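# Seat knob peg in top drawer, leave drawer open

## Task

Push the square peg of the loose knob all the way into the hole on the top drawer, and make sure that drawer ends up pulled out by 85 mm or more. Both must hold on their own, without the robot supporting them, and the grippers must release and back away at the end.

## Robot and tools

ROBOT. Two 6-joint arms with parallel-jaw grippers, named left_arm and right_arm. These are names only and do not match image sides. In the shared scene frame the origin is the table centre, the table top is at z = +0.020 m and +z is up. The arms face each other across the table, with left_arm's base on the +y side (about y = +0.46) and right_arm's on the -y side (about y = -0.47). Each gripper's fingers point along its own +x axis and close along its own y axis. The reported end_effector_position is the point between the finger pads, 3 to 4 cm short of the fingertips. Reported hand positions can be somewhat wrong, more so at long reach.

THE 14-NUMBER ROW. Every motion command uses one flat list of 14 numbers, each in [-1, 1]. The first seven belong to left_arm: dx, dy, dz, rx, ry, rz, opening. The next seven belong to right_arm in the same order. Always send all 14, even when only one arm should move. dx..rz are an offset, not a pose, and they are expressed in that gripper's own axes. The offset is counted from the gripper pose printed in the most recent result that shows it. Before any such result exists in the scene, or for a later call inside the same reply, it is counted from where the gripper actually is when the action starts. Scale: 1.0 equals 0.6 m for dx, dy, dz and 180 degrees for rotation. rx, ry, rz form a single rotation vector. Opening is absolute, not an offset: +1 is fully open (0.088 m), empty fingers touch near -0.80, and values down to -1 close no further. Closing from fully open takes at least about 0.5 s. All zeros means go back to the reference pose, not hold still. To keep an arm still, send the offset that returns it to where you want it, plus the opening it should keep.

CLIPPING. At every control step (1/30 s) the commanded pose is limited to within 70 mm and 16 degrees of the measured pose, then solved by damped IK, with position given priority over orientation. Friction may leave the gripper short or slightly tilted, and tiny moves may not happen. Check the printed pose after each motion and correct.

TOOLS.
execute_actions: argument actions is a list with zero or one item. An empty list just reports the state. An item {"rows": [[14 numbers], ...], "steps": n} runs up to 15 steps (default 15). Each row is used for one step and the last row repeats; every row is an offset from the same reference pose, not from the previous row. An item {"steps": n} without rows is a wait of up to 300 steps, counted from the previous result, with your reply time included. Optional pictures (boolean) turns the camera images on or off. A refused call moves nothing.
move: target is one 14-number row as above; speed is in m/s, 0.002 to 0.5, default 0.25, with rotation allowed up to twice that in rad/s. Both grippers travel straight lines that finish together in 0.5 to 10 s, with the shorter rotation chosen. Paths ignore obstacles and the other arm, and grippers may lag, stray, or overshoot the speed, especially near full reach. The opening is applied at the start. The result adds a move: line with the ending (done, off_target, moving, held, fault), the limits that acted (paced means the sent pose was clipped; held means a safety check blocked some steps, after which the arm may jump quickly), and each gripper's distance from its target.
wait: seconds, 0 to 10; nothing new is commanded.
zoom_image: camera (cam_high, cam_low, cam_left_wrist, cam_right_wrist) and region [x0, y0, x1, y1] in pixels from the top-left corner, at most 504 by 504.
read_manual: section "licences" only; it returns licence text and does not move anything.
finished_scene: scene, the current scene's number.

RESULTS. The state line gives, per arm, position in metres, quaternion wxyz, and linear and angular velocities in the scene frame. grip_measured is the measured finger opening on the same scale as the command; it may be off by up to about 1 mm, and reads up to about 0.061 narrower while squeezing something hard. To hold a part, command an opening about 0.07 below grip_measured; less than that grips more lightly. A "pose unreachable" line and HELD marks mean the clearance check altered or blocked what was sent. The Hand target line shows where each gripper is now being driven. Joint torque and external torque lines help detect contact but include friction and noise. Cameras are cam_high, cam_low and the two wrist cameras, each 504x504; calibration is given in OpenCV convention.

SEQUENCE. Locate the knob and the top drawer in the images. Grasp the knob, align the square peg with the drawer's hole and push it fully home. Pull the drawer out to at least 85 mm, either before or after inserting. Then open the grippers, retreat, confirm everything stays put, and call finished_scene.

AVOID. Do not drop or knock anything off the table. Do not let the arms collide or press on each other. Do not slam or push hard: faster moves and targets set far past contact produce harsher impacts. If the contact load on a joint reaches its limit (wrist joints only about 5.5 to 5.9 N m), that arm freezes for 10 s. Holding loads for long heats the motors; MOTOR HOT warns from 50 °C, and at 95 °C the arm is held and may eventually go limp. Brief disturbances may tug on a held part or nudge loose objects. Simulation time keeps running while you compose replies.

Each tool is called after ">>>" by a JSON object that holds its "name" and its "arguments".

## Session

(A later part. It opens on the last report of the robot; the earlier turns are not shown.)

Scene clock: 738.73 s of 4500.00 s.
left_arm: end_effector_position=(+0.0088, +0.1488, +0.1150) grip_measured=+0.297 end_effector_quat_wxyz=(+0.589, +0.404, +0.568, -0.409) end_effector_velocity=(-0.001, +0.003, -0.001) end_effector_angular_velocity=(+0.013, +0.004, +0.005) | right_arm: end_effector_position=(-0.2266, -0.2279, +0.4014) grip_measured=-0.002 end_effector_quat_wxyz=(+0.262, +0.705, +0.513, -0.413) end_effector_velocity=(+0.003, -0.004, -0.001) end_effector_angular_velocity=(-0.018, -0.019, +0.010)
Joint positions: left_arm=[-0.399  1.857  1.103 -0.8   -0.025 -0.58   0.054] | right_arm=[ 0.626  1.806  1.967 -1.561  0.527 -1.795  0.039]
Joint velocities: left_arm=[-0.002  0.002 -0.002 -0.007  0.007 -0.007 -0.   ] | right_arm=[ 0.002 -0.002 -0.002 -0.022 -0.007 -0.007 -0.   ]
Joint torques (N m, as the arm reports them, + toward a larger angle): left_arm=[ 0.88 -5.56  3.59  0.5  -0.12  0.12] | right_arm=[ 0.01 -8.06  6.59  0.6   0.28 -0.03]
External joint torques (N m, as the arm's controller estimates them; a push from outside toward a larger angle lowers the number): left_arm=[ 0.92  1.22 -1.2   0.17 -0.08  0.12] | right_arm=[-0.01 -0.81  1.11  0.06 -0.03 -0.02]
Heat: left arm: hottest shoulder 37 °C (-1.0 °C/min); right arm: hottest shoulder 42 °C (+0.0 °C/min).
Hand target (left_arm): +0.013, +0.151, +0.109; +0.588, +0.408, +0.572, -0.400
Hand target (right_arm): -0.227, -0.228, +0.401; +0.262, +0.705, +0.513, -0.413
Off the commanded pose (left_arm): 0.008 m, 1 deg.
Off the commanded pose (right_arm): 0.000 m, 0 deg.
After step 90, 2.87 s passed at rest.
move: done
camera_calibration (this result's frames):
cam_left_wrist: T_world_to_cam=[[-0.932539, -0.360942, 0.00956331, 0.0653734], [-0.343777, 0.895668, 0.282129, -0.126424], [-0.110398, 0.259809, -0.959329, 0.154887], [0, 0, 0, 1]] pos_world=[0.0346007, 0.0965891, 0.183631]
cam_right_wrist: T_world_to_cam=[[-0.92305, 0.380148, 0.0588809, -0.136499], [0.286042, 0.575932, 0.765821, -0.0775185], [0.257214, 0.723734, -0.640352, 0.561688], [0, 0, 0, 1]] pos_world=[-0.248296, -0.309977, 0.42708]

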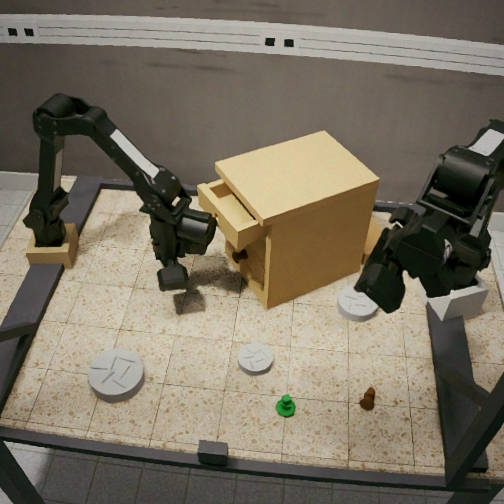

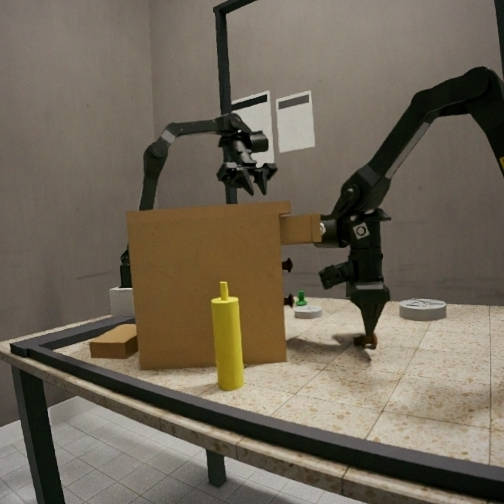

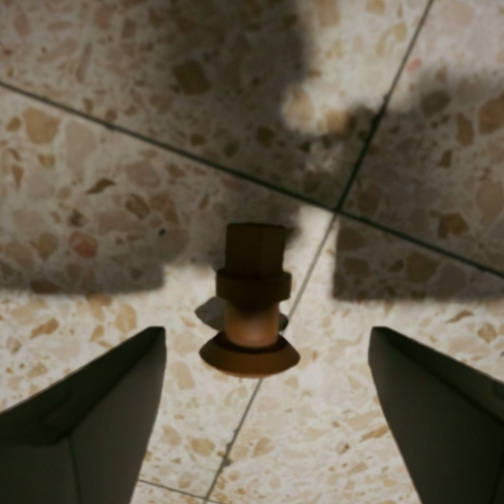

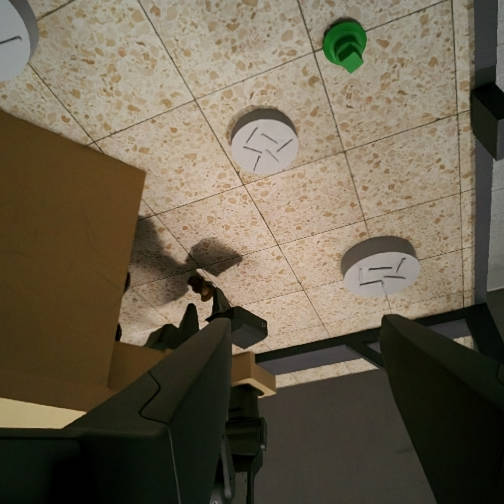

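>>> {"name": "move", "arguments": {"target": [0.030,0.010,-0.009,0,0,0,0.3,0,0,0,0,0,0,0.0], "speed": 0.04}}

>>> {"name": "zoom_image", "arguments": {"camera": "cam_low", "region": [320,280,420,380]}}

Scene clock: 748.13 s of 4500.00 s.
left_arm: end_effector_position=(+0.0108, +0.1528, +0.1022) grip_measured=+0.297 end_effector_quat_wxyz=(+0.590, +0.400, +0.566, -0.414) end_effector_velocity=(+0.001, +0.002, -0.002) end_effector_angular_velocity=(+0.000, -0.007, +0.020) | right_arm: end_effector_position=(-0.2266, -0.2279, +0.4014) grip_measured=-0.002 end_effector_quat_wxyz=(+0.262, +0.705, +0.513, -0.413) end_effector_velocity=(+0.001, -0.001, +0.001) end_effector_angular_velocity=(-0.006, +0.005, -0.007)
Joint positions: left_arm=[-0.395  1.857  1.044 -0.725 -0.025 -0.575  0.054] | right_arm=[ 0.626  1.806  1.967 -1.561  0.527 -1.795  0.039]
Joint velocities: left_arm=[-0.002 -0.002 -0.012  0.007 -0.007 -0.022  0.   ] | right_arm=[-0.002 -0.002  0.002 -0.007 -0.007  0.007 -0.   ]
Joint torques (N m, as the arm reports them, + toward a larger angle): left_arm=[ 0.34 -5.56  3.43  0.49 -0.07  0.09] | right_arm=[ 0.01 -8.07  6.55  0.6   0.28 -0.02]
External joint torques (N m, as the arm's controller estimates them; a push from outside toward a larger angle lowers the number): left_arm=[ 0.34  1.13 -1.24  0.13 -0.02  0.09] | right_arm=[ 0.01 -0.75  1.02  0.05 -0.02 -0.02]
Heat: left arm: hottest shoulder 37 °C (+0.0 °C/min); right arm: hottest shoulder 42 °C (+0.0 °C/min).
Hand target (left_arm): +0.013, +0.156, +0.097; +0.589, +0.404, +0.568, -0.409
Hand target (right_arm): -0.227, -0.228, +0.401; +0.262, +0.705, +0.513, -0.413
Off the commanded pose (left_arm): 0.006 m, 1 deg.
Off the commanded pose (right_arm): 0.000 m, 0 deg.
After step 90, 5.60 s passed at rest.
move: done
camera_calibration (this result's frames):
cam_left_wrist: T_world_to_cam=[[-0.933041, -0.359317, 0.0180265, 0.067747], [-0.341477, 0.900263, 0.270035, -0.125169], [-0.113257, 0.245798, -0.962682, 0.144323], [0, 0, 0, 1]] pos_world=[0.0368138, 0.101554, 0.171516]
cam_right_wrist: T_world_to_cam=[[-0.92305, 0.380148, 0.0588809, -0.136499], [0.286042, 0.575932, 0.765821, -0.0775185], [0.257214, 0.723734, -0.640352, 0.561688], [0, 0, 0, 1]] pos_world=[-0.248296, -0.309977, 0.42708]

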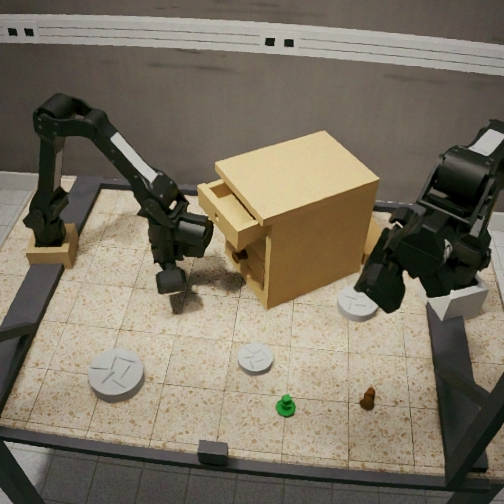

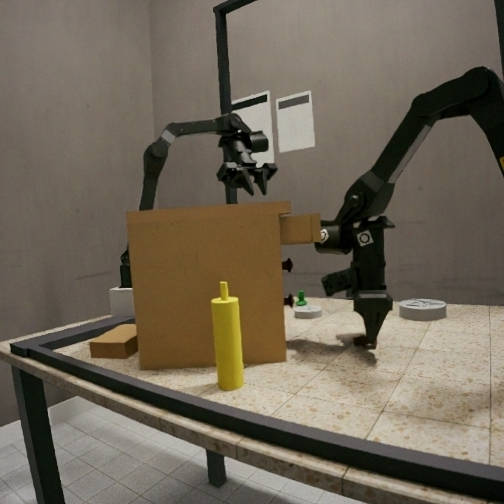

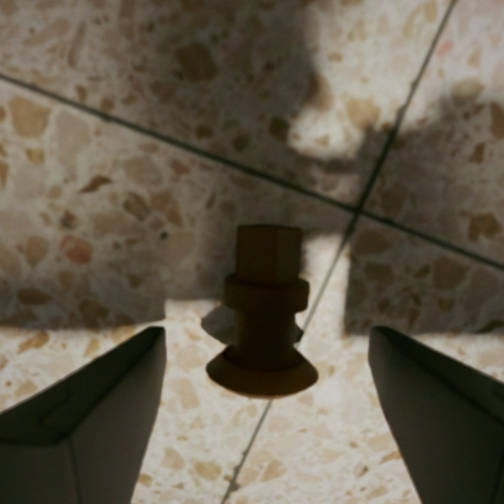

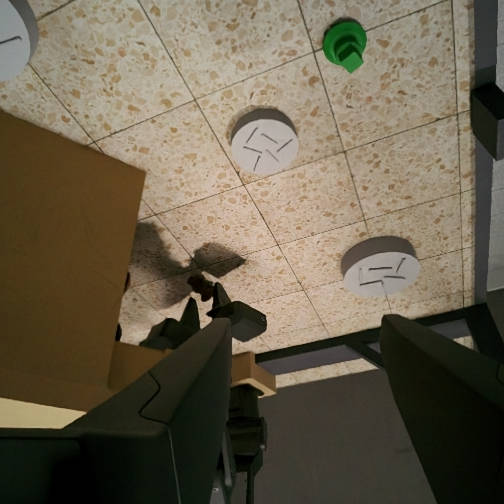

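Region (320, 280, 420, 380) of cam_low's 504x504 image, scaled by 5.040, with more detail than that image has.

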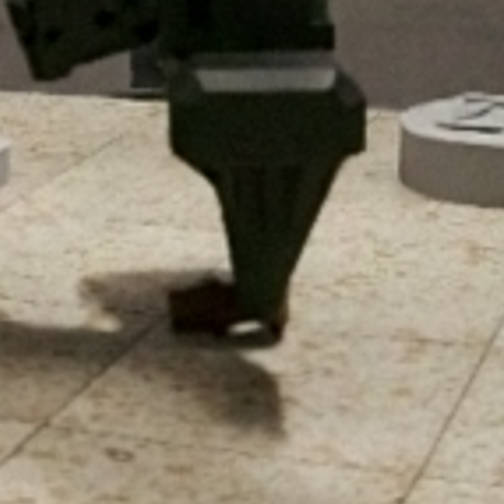

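>>> {"name": "execute_actions", "arguments": {"actions": []}}

Scene clock: 765.33 s of 4500.00 s.
left_arm: end_effector_position=(+0.0110, +0.1528, +0.1020) grip_measured=+0.297 end_effector_quat_wxyz=(+0.591, +0.399, +0.566, -0.414) end_effector_velocity=(+0.002, +0.006, -0.001) end_effector_angular_velocity=(+0.024, -0.013, +0.005) | right_arm: end_effector_position=(-0.2266, -0.2279, +0.4014) grip_measured=-0.002 end_effector_quat_wxyz=(+0.262, +0.705, +0.513, -0.413) end_effector_velocity=(+0.004, -0.000, +0.002) end_effector_angular_velocity=(+0.004, -0.010, +0.003)
Joint positions: left_arm=[-0.395  1.857  1.042 -0.723 -0.025 -0.575  0.054] | right_arm=[ 0.626  1.806  1.967 -1.561  0.527 -1.795  0.039]
Joint velocities: left_arm=[-0.002  0.002 -0.002 -0.022 -0.007 -0.007 -0.   ] | right_arm=[-0.002 -0.007 -0.002 -0.007  0.007 -0.007  0.   ]
Joint torques (N m, as the arm reports them, + toward a larger angle): left_arm=[ 0.37 -5.57  3.34  0.52 -0.07  0.11] | right_arm=[ 0.03 -8.1   6.58  0.6   0.29 -0.03]
External joint torques (N m, as the arm's controller estimates them; a push from outside toward a larger angle lowers the number): left_arm=[ 0.35  1.07 -1.29  0.17 -0.01  0.11] | right_arm=[ 0.04 -0.79  1.08  0.07 -0.02 -0.03]
Heat: left arm: hottest shoulder 37 °C (+0.0 °C/min); right arm: hottest shoulder 42 °C (+0.0 °C/min).
Hand target (left_arm): +0.013, +0.156, +0.097; +0.589, +0.404, +0.568, -0.409
Hand target (right_arm): -0.227, -0.228, +0.401; +0.262, +0.705, +0.513, -0.413
Off the commanded pose (left_arm): 0.006 m, 1 deg.
Off the commanded pose (right_arm): 0.000 m, 0 deg.
Steps of this call (steps 1 to 90: nothing new was sent; then 14.20 s passed at rest). Readings (end_effector_position):
1: left_arm (+0.0108, +0.1527, +0.1022) | right_arm (-0.2266, -0.2279, +0.4014)
2: left_arm (+0.0108, +0.1528, +0.1022) | right_arm (-0.2266, -0.2279, +0.4014)
4: left_arm (+0.0108, +0.1528, +0.1021) | right_arm (-0.2266, -0.2279, +0.4014)
8: left_arm (+0.0108, +0.1528, +0.1020) | right_arm (-0.2266, -0.2279, +0.4014)
90: the state above
camera_calibration (this result's frames):
cam_left_wrist: T_world_to_cam=[[-0.932901, -0.35966, 0.0184564, 0.0678523], [-0.341774, 0.900333, 0.269426, -0.12498], [-0.113519, 0.24504, -0.962844, 0.144252], [0, 0, 0, 1]] pos_world=[0.03696, 0.10158, 0.171312]
cam_right_wrist: T_world_to_cam=[[-0.92305, 0.380148, 0.0588809, -0.136499], [0.286042, 0.575932, 0.765821, -0.0775185], [0.257214, 0.723734, -0.640352, 0.561688], [0, 0, 0, 1]] pos_world=[-0.248296, -0.309977, 0.42708]

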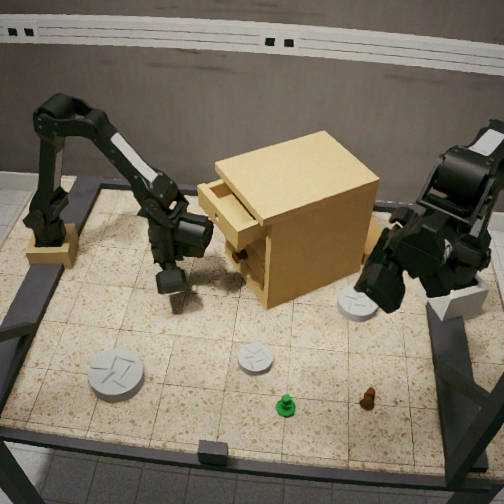

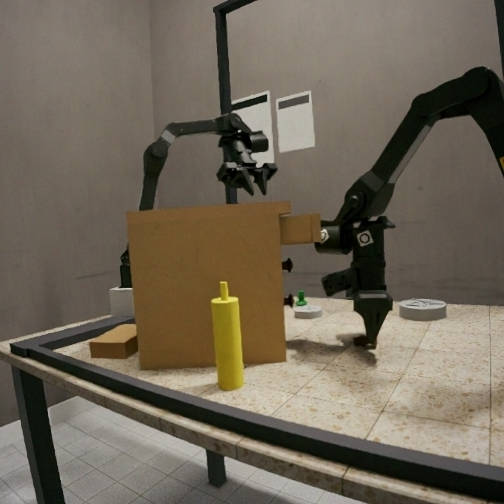

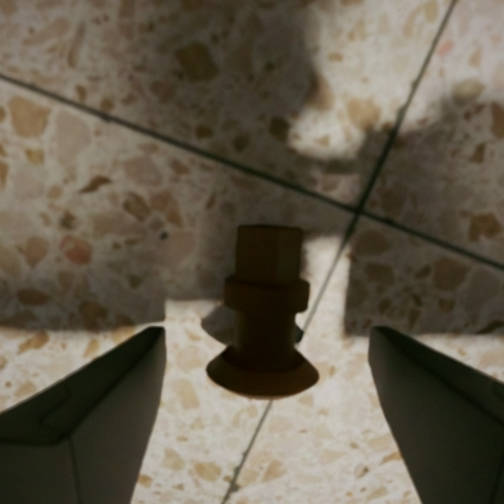

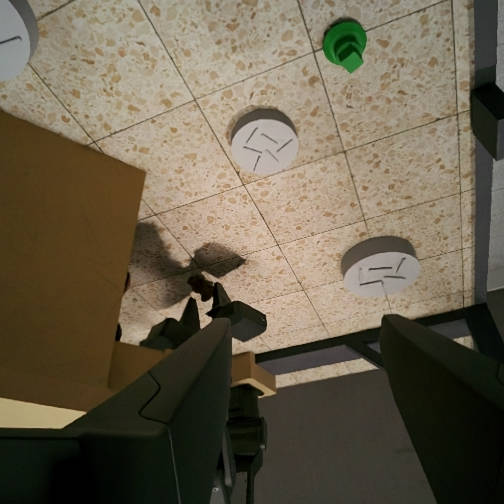

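>>> {"name": "execute_actions", "arguments": {"actions": [{"rows":[[0,0,0,0,0,0,-0.42,0,0,0,0,0,0,0]],"steps":15}]}}

>>> {"name": "execute_actions", "arguments": {"actions": [{"rows":[[0,0,0,0,0,0,-0.42,0,0,0,0,0,0,0]],"steps":10}]}}

Scene clock: 768.13 s of 4500.00 s.
left_arm: end_effector_position=(+0.0110, +0.1528, +0.1020) grip_measured=-0.404 end_effector_quat_wxyz=(+0.591, +0.399, +0.566, -0.414) end_effector_velocity=(+0.004, +0.004, +0.002) end_effector_angular_velocity=(+0.011, -0.025, +0.006) | right_arm: end_effector_position=(-0.2266, -0.2279, +0.4014) grip_measured=-0.002 end_effector_quat_wxyz=(+0.262, +0.705, +0.513, -0.413) end_effector_velocity=(+0.005, -0.003, +0.000) end_effector_angular_velocity=(-0.014, -0.007, -0.007)
Joint positions: left_arm=[-0.395  1.857  1.042 -0.723 -0.025 -0.575  0.019] | right_arm=[ 0.626  1.806  1.967 -1.561  0.527 -1.795  0.039]
Joint velocities: left_arm=[-0.002 -0.007 -0.002 -0.022 -0.022 -0.007 -0.006] | right_arm=[-0.002 -0.007 -0.002 -0.022 -0.007  0.007  0.   ]
Joint torques (N m, as the arm reports them, + toward a larger angle): left_arm=[-0.03 -6.69  4.15  0.26 -0.03  0.  ] | right_arm=[ 0.04 -8.12  6.57  0.6   0.27 -0.02]
External joint torques (N m, as the arm's controller estimates them; a push from outside toward a larger angle lowers the number): left_arm=[-0.07  0.03 -0.49 -0.07  0.04  0.  ] | right_arm=[ 0.06 -0.82  1.08  0.07 -0.03 -0.02]
Heat: left arm: hottest shoulder 37 °C (+0.0 °C/min); right arm: hottest shoulder 42 °C (+0.0 °C/min).
Hand target (left_arm): +0.011, +0.153, +0.102; +0.591, +0.399, +0.566, -0.414
Hand target (right_arm): -0.227, -0.228, +0.401; +0.262, +0.705, +0.513, -0.413
Off the commanded pose (left_arm): 0.000 m, 0 deg.
Off the commanded pose (right_arm): 0.000 m, 0 deg.
Steps of this call (steps 1 to 69: nothing new was sent; steps 70 to 84: all 15 steps of this action). Readings (end_effector_position):
70: left_arm (+0.0110, +0.1528, +0.1020) | right_arm (-0.2266, -0.2279, +0.4014)
71: left_arm (+0.0110, +0.1528, +0.1020) | right_arm (-0.2266, -0.2279, +0.4014)
73: left_arm (+0.0110, +0.1528, +0.1020) | right_arm (-0.2266, -0.2279, +0.4014)
77: left_arm (+0.0110, +0.1528, +0.1020) | right_arm (-0.2266, -0.2279, +0.4014)
84: the state above
camera_calibration (this result's frames):
cam_left_wrist: T_world_to_cam=[[-0.932901, -0.35966, 0.0184564, 0.0678523], [-0.341774, 0.900333, 0.269426, -0.12498], [-0.113519, 0.24504, -0.962844, 0.144252], [0, 0, 0, 1]] pos_world=[0.03696, 0.10158, 0.171312]
cam_right_wrist: T_world_to_cam=[[-0.92305, 0.380148, 0.0588809, -0.136499], [0.286042, 0.575932, 0.765821, -0.0775185], [0.257214, 0.723734, -0.640352, 0.561688], [0, 0, 0, 1]] pos_world=[-0.248296, -0.309977, 0.42708]

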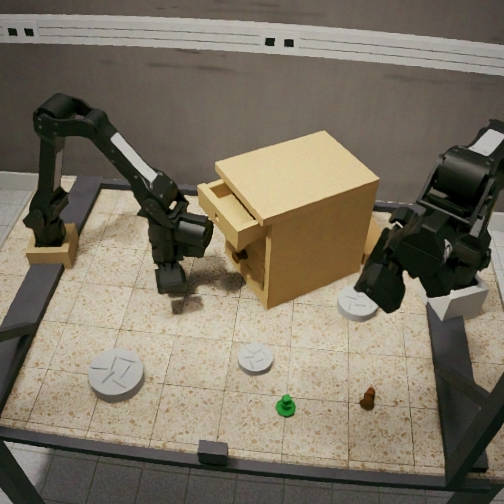

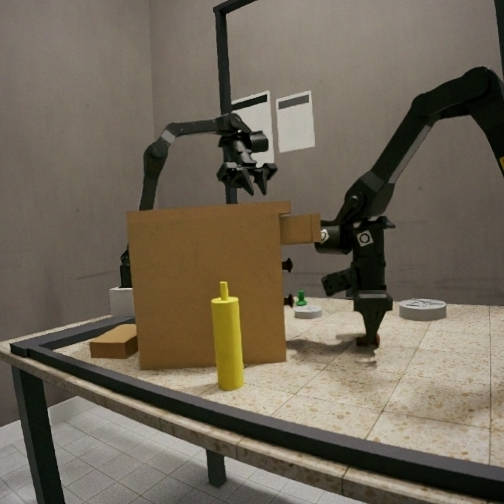

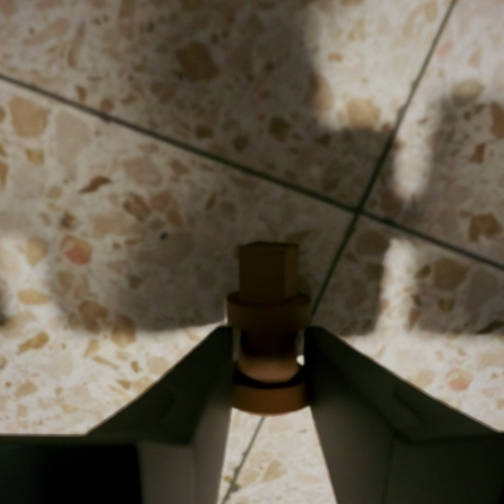

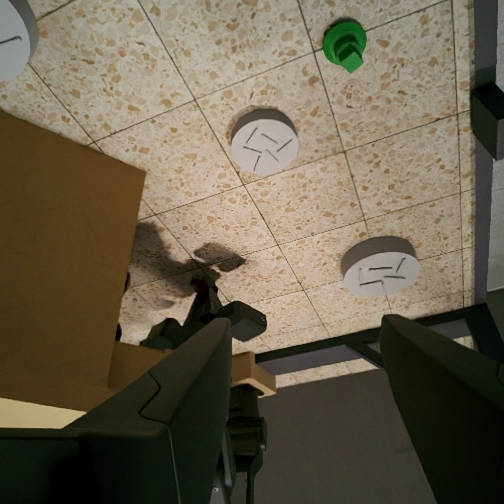

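Scene clock: 768.47 s of 4500.00 s.
left_arm: end_effector_position=(+0.0110, +0.1528, +0.1020) grip_measured=-0.416 end_effector_quat_wxyz=(+0.591, +0.399, +0.566, -0.414) end_effector_velocity=(+0.001, +0.004, -0.001) end_effector_angular_velocity=(+0.010, -0.010, +0.005) | right_arm: end_effector_position=(-0.2266, -0.2279, +0.4014) grip_measured=-0.002 end_effector_quat_wxyz=(+0.262, +0.705, +0.513, -0.413) end_effector_velocity=(+0.003, +0.001, +0.002) end_effector_angular_velocity=(+0.004, -0.010, +0.003)
Joint positions: left_arm=[-0.395  1.857  1.042 -0.723 -0.025 -0.575  0.019] | right_arm=[ 0.626  1.806  1.967 -1.561  0.527 -1.795  0.039]
Joint velocities: left_arm=[-0.002 -0.002 -0.007 -0.007 -0.007 -0.007 -0.   ] | right_arm=[-0.002 -0.002  0.002 -0.007  0.007 -0.007 -0.   ]
Joint torques (N m, as the arm reports them, + toward a larger angle): left_arm=[-0.02 -6.74  4.03  0.28 -0.09  0.02] | right_arm=[ 0.04 -8.1   6.56  0.6   0.27 -0.04]
External joint torques (N m, as the arm's controller estimates them; a push from outside toward a larger angle lowers the number): left_arm=[-0.02 -0.07 -0.61 -0.07 -0.04  0.02] | right_arm=[ 0.05 -0.81  1.07  0.07 -0.03 -0.03]
Heat: left arm: hottest shoulder 37 °C (+0.0 °C/min); right arm: hottest shoulder 42 °C (+0.0 °C/min).
Hand target (left_arm): +0.011, +0.153, +0.102; +0.591, +0.399, +0.566, -0.414
Hand target (right_arm): -0.227, -0.228, +0.401; +0.262, +0.705, +0.513, -0.413
Off the commanded pose (left_arm): 0.000 m, 0 deg.
Off the commanded pose (right_arm): 0.000 m, 0 deg.
Steps of this call (steps 1 to 10: all 10 steps of this action). Readings (end_effector_position):
1: left_arm (+0.0110, +0.1528, +0.1020) | right_arm (-0.2266, -0.2279, +0.4014)
2: left_arm (+0.0110, +0.1528, +0.1020) | right_arm (-0.2266, -0.2279, +0.4014)
4: left_arm (+0.0110, +0.1528, +0.1020) | right_arm (-0.2266, -0.2279, +0.4014)
8: left_arm (+0.0110, +0.1528, +0.1020) | right_arm (-0.2266, -0.2279, +0.4014)
10: the state above
camera_calibration (this result's frames):
cam_left_wrist: T_world_to_cam=[[-0.932901, -0.35966, 0.0184564, 0.0678523], [-0.341774, 0.900333, 0.269426, -0.12498], [-0.113519, 0.24504, -0.962844, 0.144252], [0, 0, 0, 1]] pos_world=[0.03696, 0.10158, 0.171312]
cam_right_wrist: T_world_to_cam=[[-0.92305, 0.380148, 0.0588809, -0.136499], [0.286042, 0.575932, 0.765821, -0.0775185], [0.257214, 0.723734, -0.640352, 0.561688], [0, 0, 0, 1]] pos_world=[-0.248296, -0.309977, 0.42708]

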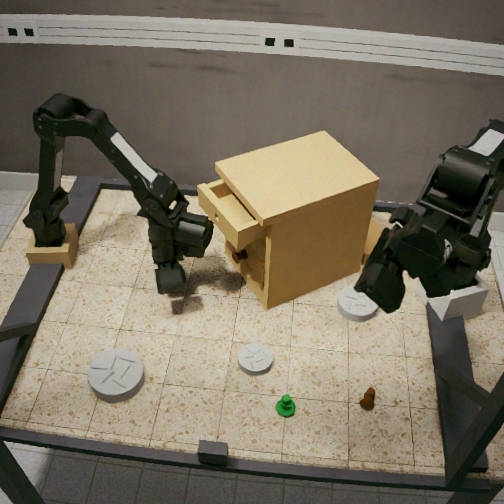

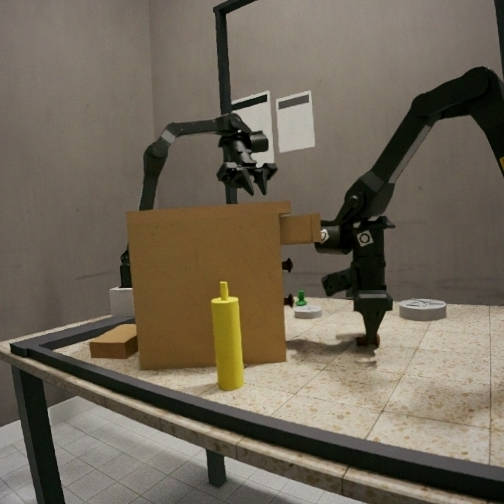

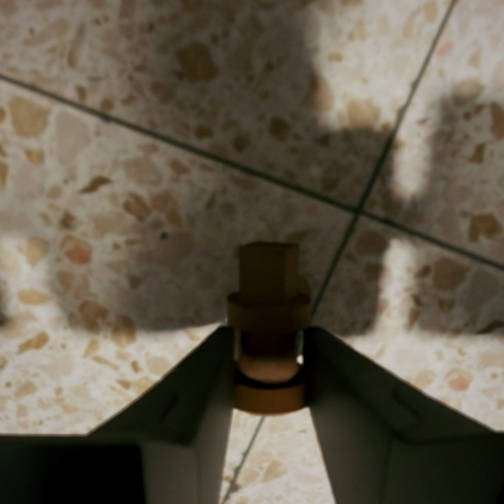

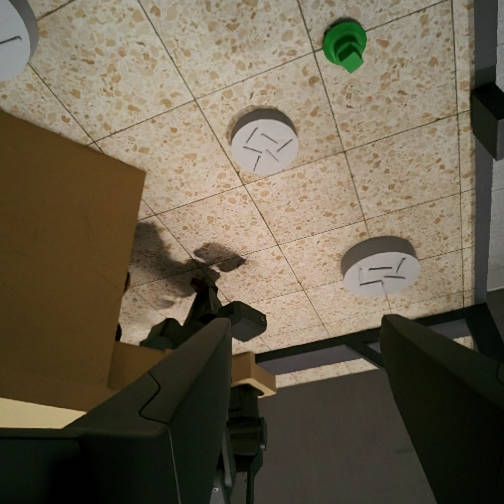

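>>> {"name": "execute_actions", "arguments": {"actions": [{"rows":[[0,0,0,0,0,0,-0.55,0,0,0,0,0,0,0]],"steps":15}]}}

Scene clock: 771.40 s of 4500.00 s.
left_arm: end_effector_position=(+0.0110, +0.1528, +0.1020) grip_measured=-0.534 end_effector_quat_wxyz=(+0.591, +0.399, +0.566, -0.414) end_effector_velocity=(+0.003, +0.002, +0.000) end_effector_angular_velocity=(+0.002, -0.023, +0.006) | right_arm: end_effector_position=(-0.2266, -0.2279, +0.4014) grip_measured=-0.002 end_effector_quat_wxyz=(+0.262, +0.705, +0.513, -0.413) end_effector_velocity=(+0.004, -0.003, -0.001) end_effector_angular_velocity=(-0.018, -0.019, +0.005)
Joint positions: left_arm=[-0.395  1.857  1.042 -0.723 -0.025 -0.575  0.013] | right_arm=[ 0.626  1.806  1.967 -1.561  0.527 -1.795  0.039]
Joint velocities: left_arm=[-0.002 -0.002 -0.002 -0.007 -0.022 -0.007 -0.001] | right_arm=[-0.002 -0.002 -0.002 -0.022 -0.007 -0.007 -0.   ]
Joint torques (N m, as the arm reports them, + toward a larger angle): left_arm=[-0.12 -6.84  4.23  0.32 -0.05  0.02] | right_arm=[ 0.05 -8.07  6.59  0.6   0.28 -0.02]
External joint torques (N m, as the arm's controller estimates them; a push from outside toward a larger angle lowers the number): left_arm=[-0.13 -0.15 -0.44 -0.04  0.01  0.02] | right_arm=[ 0.08 -0.83  1.13  0.07 -0.02 -0.02]
Heat: left arm: hottest shoulder 37 °C (+0.0 °C/min); right arm: hottest shoulder 42 °C (+0.0 °C/min).
Hand target (left_arm): +0.011, +0.153, +0.102; +0.591, +0.399, +0.566, -0.414
Hand target (right_arm): -0.227, -0.228, +0.401; +0.262, +0.705, +0.513, -0.413
Off the commanded pose (left_arm): 0.000 m, 0 deg.
Off the commanded pose (right_arm): 0.000 m, 0 deg.
Steps of this call (steps 1 to 73: nothing new was sent; steps 74 to 88: all 15 steps of this action). Readings (end_effector_position):
74: left_arm (+0.0110, +0.1528, +0.1020) | right_arm (-0.2266, -0.2279, +0.4014)
75: left_arm (+0.0110, +0.1528, +0.1020) | right_arm (-0.2266, -0.2279, +0.4014)
77: left_arm (+0.0110, +0.1528, +0.1020) | right_arm (-0.2266, -0.2279, +0.4014)
81: left_arm (+0.0110, +0.1528, +0.1020) | right_arm (-0.2266, -0.2279, +0.4014)
88: the state above
camera_calibration (this result's frames):
cam_left_wrist: T_world_to_cam=[[-0.932901, -0.35966, 0.0184564, 0.0678523], [-0.341774, 0.900333, 0.269426, -0.12498], [-0.113519, 0.24504, -0.962844, 0.144252], [0, 0, 0, 1]] pos_world=[0.03696, 0.10158, 0.171312]
cam_right_wrist: T_world_to_cam=[[-0.92305, 0.380148, 0.0588809, -0.136499], [0.286042, 0.575932, 0.765821, -0.0775185], [0.257214, 0.723734, -0.640352, 0.561688], [0, 0, 0, 1]] pos_world=[-0.248296, -0.309977, 0.42708]

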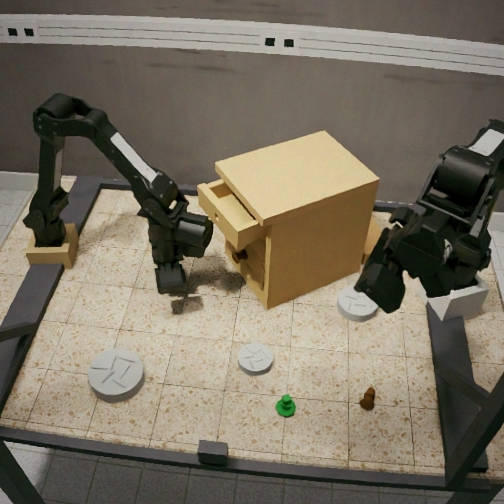

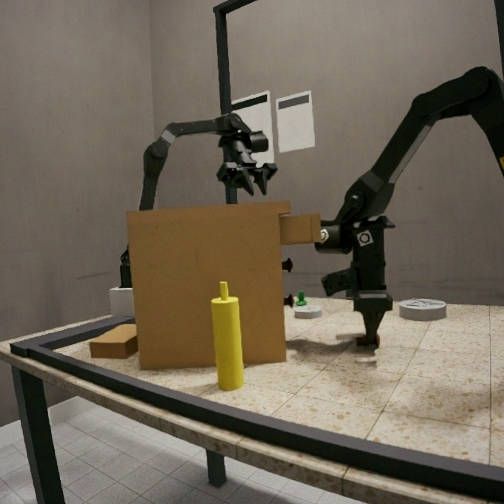

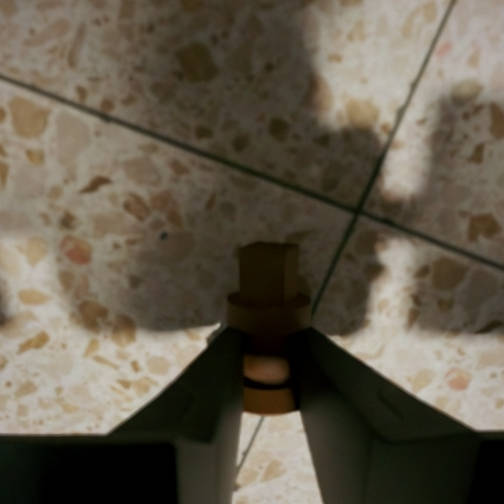

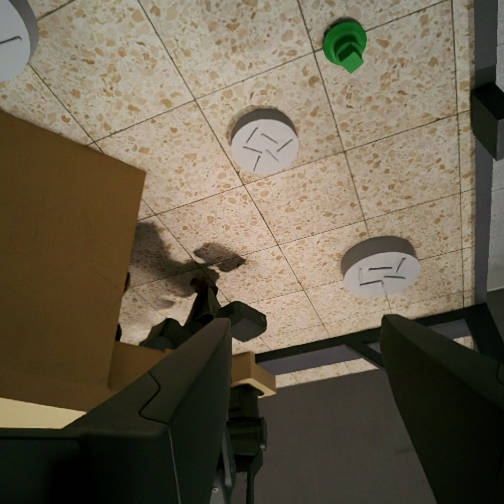

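>>> {"name": "execute_actions", "arguments": {"actions": [{"rows":[[0,0,0,0,0,0,-0.68,0,0,0,0,0,0,0]],"steps":15}]}}

Scene clock: 773.50 s of 4500.00 s.
left_arm: end_effector_position=(+0.0110, +0.1529, +0.1020) grip_measured=-0.562 end_effector_quat_wxyz=(+0.590, +0.400, +0.566, -0.414) end_effector_velocity=(+0.000, -0.001, +0.000) end_effector_angular_velocity=(-0.009, -0.005, +0.005) | right_arm: end_effector_position=(-0.2266, -0.2279, +0.4014) grip_measured=-0.002 end_effector_quat_wxyz=(+0.262, +0.705, +0.513, -0.413) end_effector_velocity=(+0.003, +0.001, +0.002) end_effector_angular_velocity=(+0.002, -0.017, +0.015)
Joint positions: left_arm=[-0.395  1.857  1.042 -0.724 -0.025 -0.575  0.011] | right_arm=[ 0.626  1.806  1.967 -1.561  0.527 -1.795  0.039]
Joint velocities: left_arm=[-0.002 -0.002 -0.002  0.007 -0.007 -0.007 -0.   ] | right_arm=[-0.002 -0.002  0.002 -0.007  0.007 -0.022 -0.   ]
Joint torques (N m, as the arm reports them, + toward a larger angle): left_arm=[-0.03 -6.78  4.34  0.28 -0.07  0.03] | right_arm=[ 0.04 -8.12  6.58  0.6   0.28 -0.03]
External joint torques (N m, as the arm's controller estimates them; a push from outside toward a larger angle lowers the number): left_arm=[-0.03 -0.08 -0.35 -0.09 -0.01  0.02] | right_arm=[ 0.06 -0.84  1.09  0.06 -0.03 -0.03]
Heat: left arm: hottest shoulder 37 °C (+0.0 °C/min); right arm: hottest shoulder 42 °C (+0.0 °C/min).
Hand target (left_arm): +0.011, +0.153, +0.102; +0.591, +0.399, +0.566, -0.414
Hand target (right_arm): -0.227, -0.228, +0.401; +0.262, +0.705, +0.513, -0.413
Off the commanded pose (left_arm): 0.000 m, 0 deg.
Off the commanded pose (right_arm): 0.000 m, 0 deg.
Steps of this call (steps 1 to 48: nothing new was sent; steps 49 to 63: all 15 steps of this action). Readings (end_effector_position):
49: left_arm (+0.0110, +0.1529, +0.1020) | right_arm (-0.2266, -0.2279, +0.4014)
50: left_arm (+0.0110, +0.1529, +0.1020) | right_arm (-0.2266, -0.2279, +0.4014)
52: left_arm (+0.0110, +0.1529, +0.1020) | right_arm (-0.2266, -0.2279, +0.4014)
56: left_arm (+0.0110, +0.1529, +0.1020) | right_arm (-0.2266, -0.2279, +0.4014)
63: the state above
camera_calibration (this result's frames):
cam_left_wrist: T_world_to_cam=[[-0.932904, -0.359673, 0.0180265, 0.0679921], [-0.341821, 0.900133, 0.270035, -0.125142], [-0.113351, 0.245755, -0.962682, 0.144083], [0, 0, 0, 1]] pos_world=[0.0369859, 0.10169, 0.171274]
cam_right_wrist: T_world_to_cam=[[-0.92305, 0.380148, 0.0588809, -0.136499], [0.286042, 0.575932, 0.765821, -0.0775185], [0.257214, 0.723734, -0.640352, 0.561688], [0, 0, 0, 1]] pos_world=[-0.248296, -0.309977, 0.42708]

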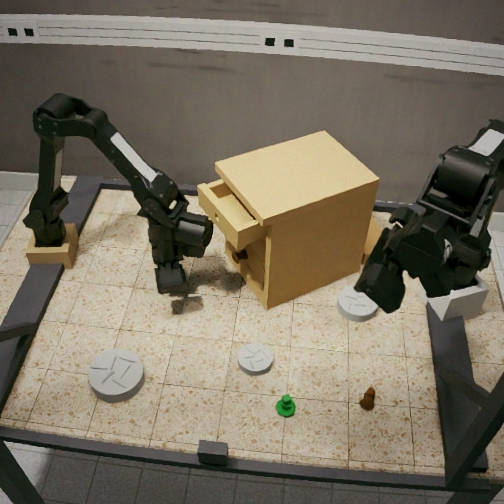

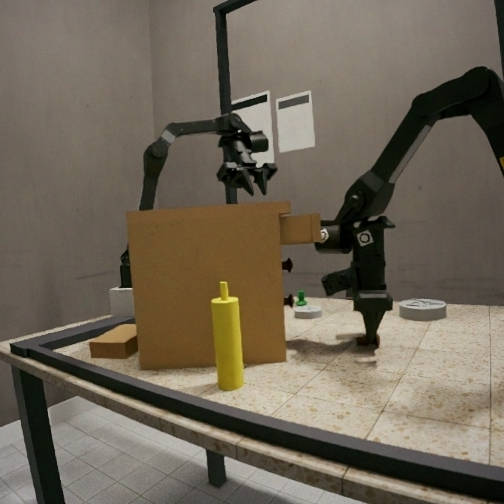

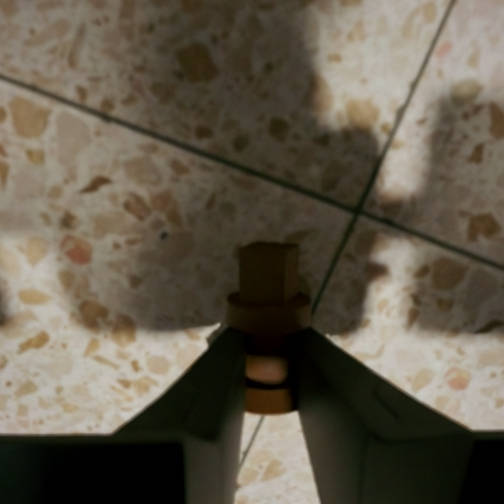

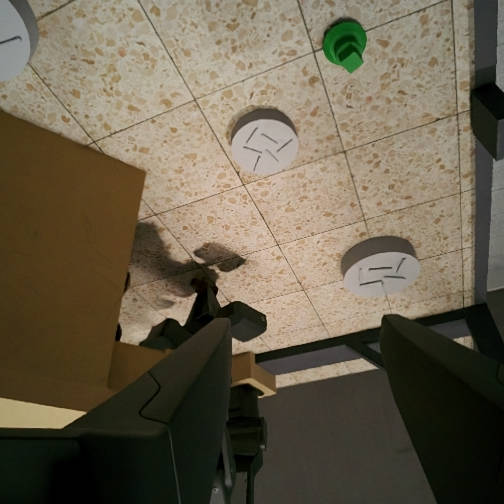

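>>> {"name": "move", "arguments": {"target": [-0.12,0,-0.1,0,0,0,-0.68,0,0,0,0,0,0,0], "speed": 0.1}}

Scene clock: 776.63 s of 4500.00 s.
left_arm: end_effector_position=(-0.0100, +0.2102, +0.1687) grip_measured=-0.562 end_effector_quat_wxyz=(+0.589, +0.402, +0.568, -0.411) end_effector_velocity=(+0.001, +0.006, +0.006) end_effector_angular_velocity=(+0.009, -0.011, +0.000) | right_arm: end_effector_position=(-0.2266, -0.2279, +0.4014) grip_measured=-0.002 end_effector_quat_wxyz=(+0.262, +0.705, +0.513, -0.413) end_effector_velocity=(+0.004, -0.003, -0.001) end_effector_angular_velocity=(-0.020, -0.026, +0.018)
Joint positions: left_arm=[-0.522  1.574  1.006 -0.983 -0.025 -0.703  0.011] | right_arm=[ 0.626  1.806  1.967 -1.561  0.527 -1.795  0.039]
Joint velocities: left_arm=[-0.007 -0.022  0.002 -0.037 -0.007 -0.007  0.   ] | right_arm=[-0.002 -0.002 -0.002 -0.022 -0.007 -0.022 -0.   ]
Joint torques (N m, as the arm reports them, + toward a larger angle): left_arm=[-0.34 -7.23  4.29  0.05 -0.15 -0.08] | right_arm=[ 0.02 -8.08  6.57  0.61  0.29 -0.02]
External joint torques (N m, as the arm's controller estimates them; a push from outside toward a larger angle lowers the number): left_arm=[-0.33 -1.99 -0.92 -0.28 -0.09 -0.08] | right_arm=[ 0.02 -0.84  1.12  0.08 -0.01 -0.02]
Heat: left arm: hottest shoulder 37 °C (+0.0 °C/min); right arm: hottest shoulder 42 °C (+0.0 °C/min).
Hand target (left_arm): -0.010, +0.212, +0.172; +0.590, +0.399, +0.566, -0.414
Hand target (right_arm): -0.227, -0.228, +0.401; +0.262, +0.705, +0.513, -0.413
Off the commanded pose (left_arm): 0.003 m, 1 deg.
Off the commanded pose (right_arm): 0.000 m, 0 deg.
move: done
camera_calibration (this result's frames):
cam_left_wrist: T_world_to_cam=[[-0.932508, -0.360813, 0.015598, 0.0684185], [-0.34255, 0.897337, 0.278292, -0.202703], [-0.114408, 0.254167, -0.96037, 0.189638], [0, 0, 0, 1]] pos_world=[0.0160609, 0.15838, 0.237466]
cam_right_wrist: T_world_to_cam=[[-0.92305, 0.380148, 0.0588809, -0.136499], [0.286042, 0.575932, 0.765821, -0.0775185], [0.257214, 0.723734, -0.640352, 0.561688], [0, 0, 0, 1]] pos_world=[-0.248296, -0.309977, 0.42708]

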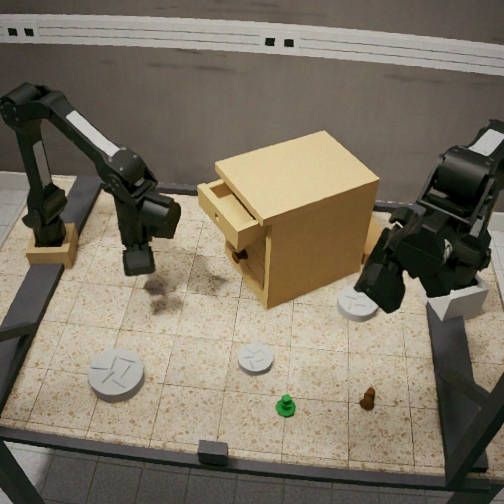

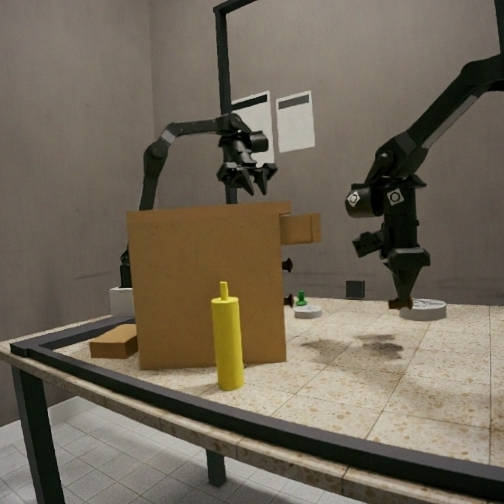

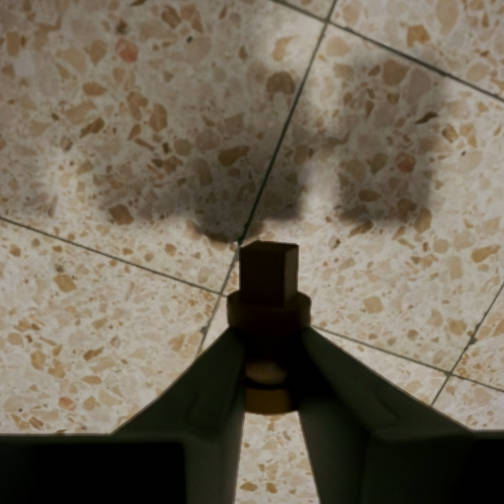

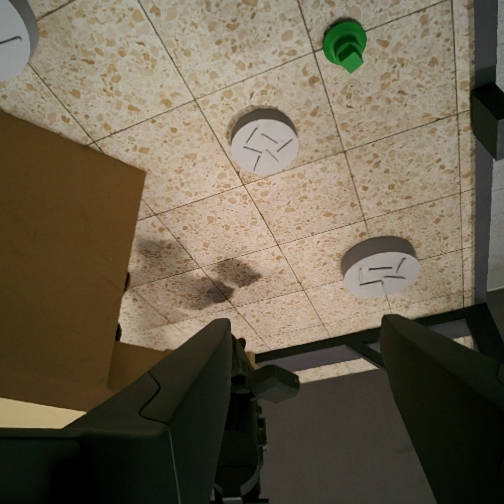

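>>> {"name": "move", "arguments": {"target": [-0.245,0,0.0,-0.083,0,0,-0.68,0,0,0,0,0,0,0], "speed": 0.15}}

Scene clock: 807.53 s of 4500.00 s.
left_arm: end_effector_position=(-0.0095, +0.2161, +0.3138) grip_measured=-0.562 end_effector_quat_wxyz=(+0.636, +0.321, +0.617, -0.334) end_effector_velocity=(+0.001, +0.007, +0.002) end_effector_angular_velocity=(+0.041, -0.007, +0.019) | right_arm: end_effector_position=(-0.2266, -0.2279, +0.4014) grip_measured=-0.002 end_effector_quat_wxyz=(+0.262, +0.705, +0.513, -0.413) end_effector_velocity=(+0.001, -0.003, -0.002) end_effector_angular_velocity=(-0.023, +0.001, +0.008)
Joint positions: left_arm=[-0.528  1.532  1.549 -1.567 -0.025 -0.971  0.011] | right_arm=[ 0.626  1.806  1.967 -1.561  0.527 -1.795  0.039]
Joint velocities: left_arm=[-0.002  0.012  0.022 -0.051  0.007 -0.022 -0.   ] | right_arm=[-0.002 -0.002 -0.002 -0.007 -0.022 -0.007 -0.   ]
Joint torques (N m, as the arm reports them, + toward a larger angle): left_arm=[-0.24 -4.24  6.26  0.11 -0.07 -0.07] | right_arm=[ 0.04 -8.1   6.57  0.61  0.29 -0.02]
External joint torques (N m, as the arm's controller estimates them; a push from outside toward a larger angle lowers the number): left_arm=[-0.24  0.72  1.04 -0.2   0.   -0.07] | right_arm=[ 0.03 -0.86  1.1   0.07 -0.01 -0.02]
Heat: left arm: hottest shoulder 38 °C (+1.0 °C/min); right arm: hottest shoulder 42 °C (+0.0 °C/min).
Hand target (left_arm): -0.011, +0.214, +0.315; +0.636, +0.321, +0.617, -0.335
Hand target (right_arm): -0.227, -0.228, +0.401; +0.262, +0.705, +0.513, -0.413
Off the commanded pose (left_arm): 0.004 m, 0 deg.
Off the commanded pose (right_arm): 0.000 m, 0 deg.
joint sent to its limit (left arm) — the command would take joint 4 (wrist pitch) past its lower limit, so that joint was sent only as far as its limit.
After step 90, 26.43 s passed at rest.
move: done
camera_calibration (this result's frames):
cam_left_wrist: T_world_to_cam=[[-0.807574, -0.589246, 0.0247782, 0.116423], [-0.560668, 0.780085, 0.277702, -0.224741], [-0.182964, 0.210372, -0.960348, 0.336389], [0, 0, 0, 1]] pos_world=[0.0295621, 0.173153, 0.382577]
cam_right_wrist: T_world_to_cam=[[-0.92305, 0.380148, 0.0588809, -0.136499], [0.286042, 0.575932, 0.765821, -0.0775185], [0.257214, 0.723734, -0.640352, 0.561688], [0, 0, 0, 1]] pos_world=[-0.248296, -0.309977, 0.42708]

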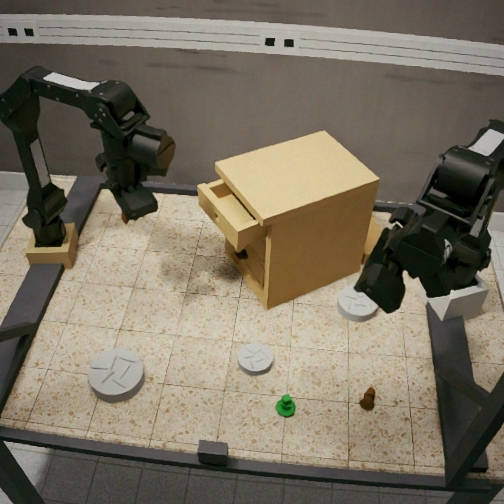

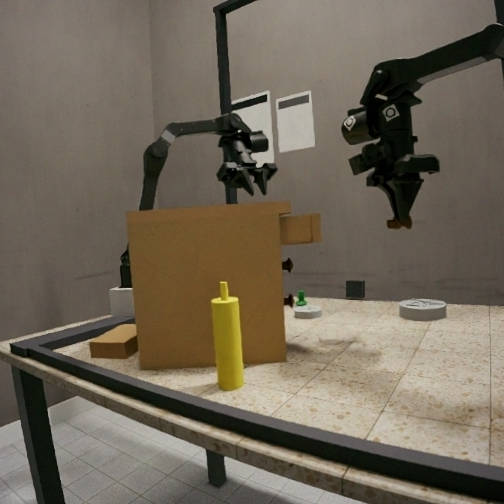

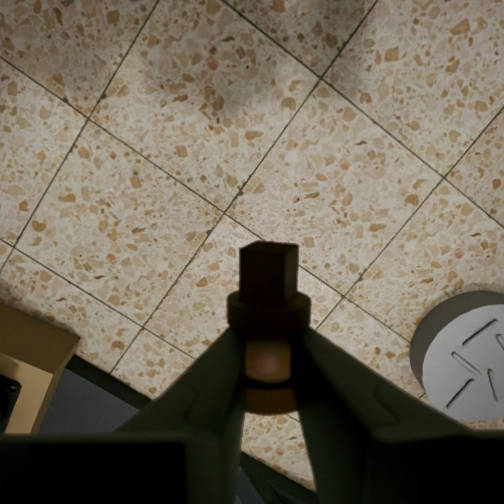

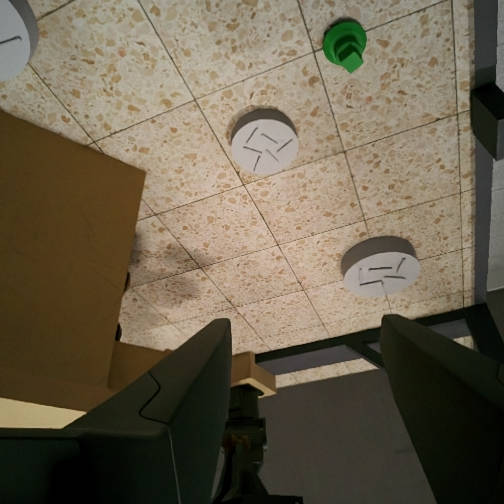

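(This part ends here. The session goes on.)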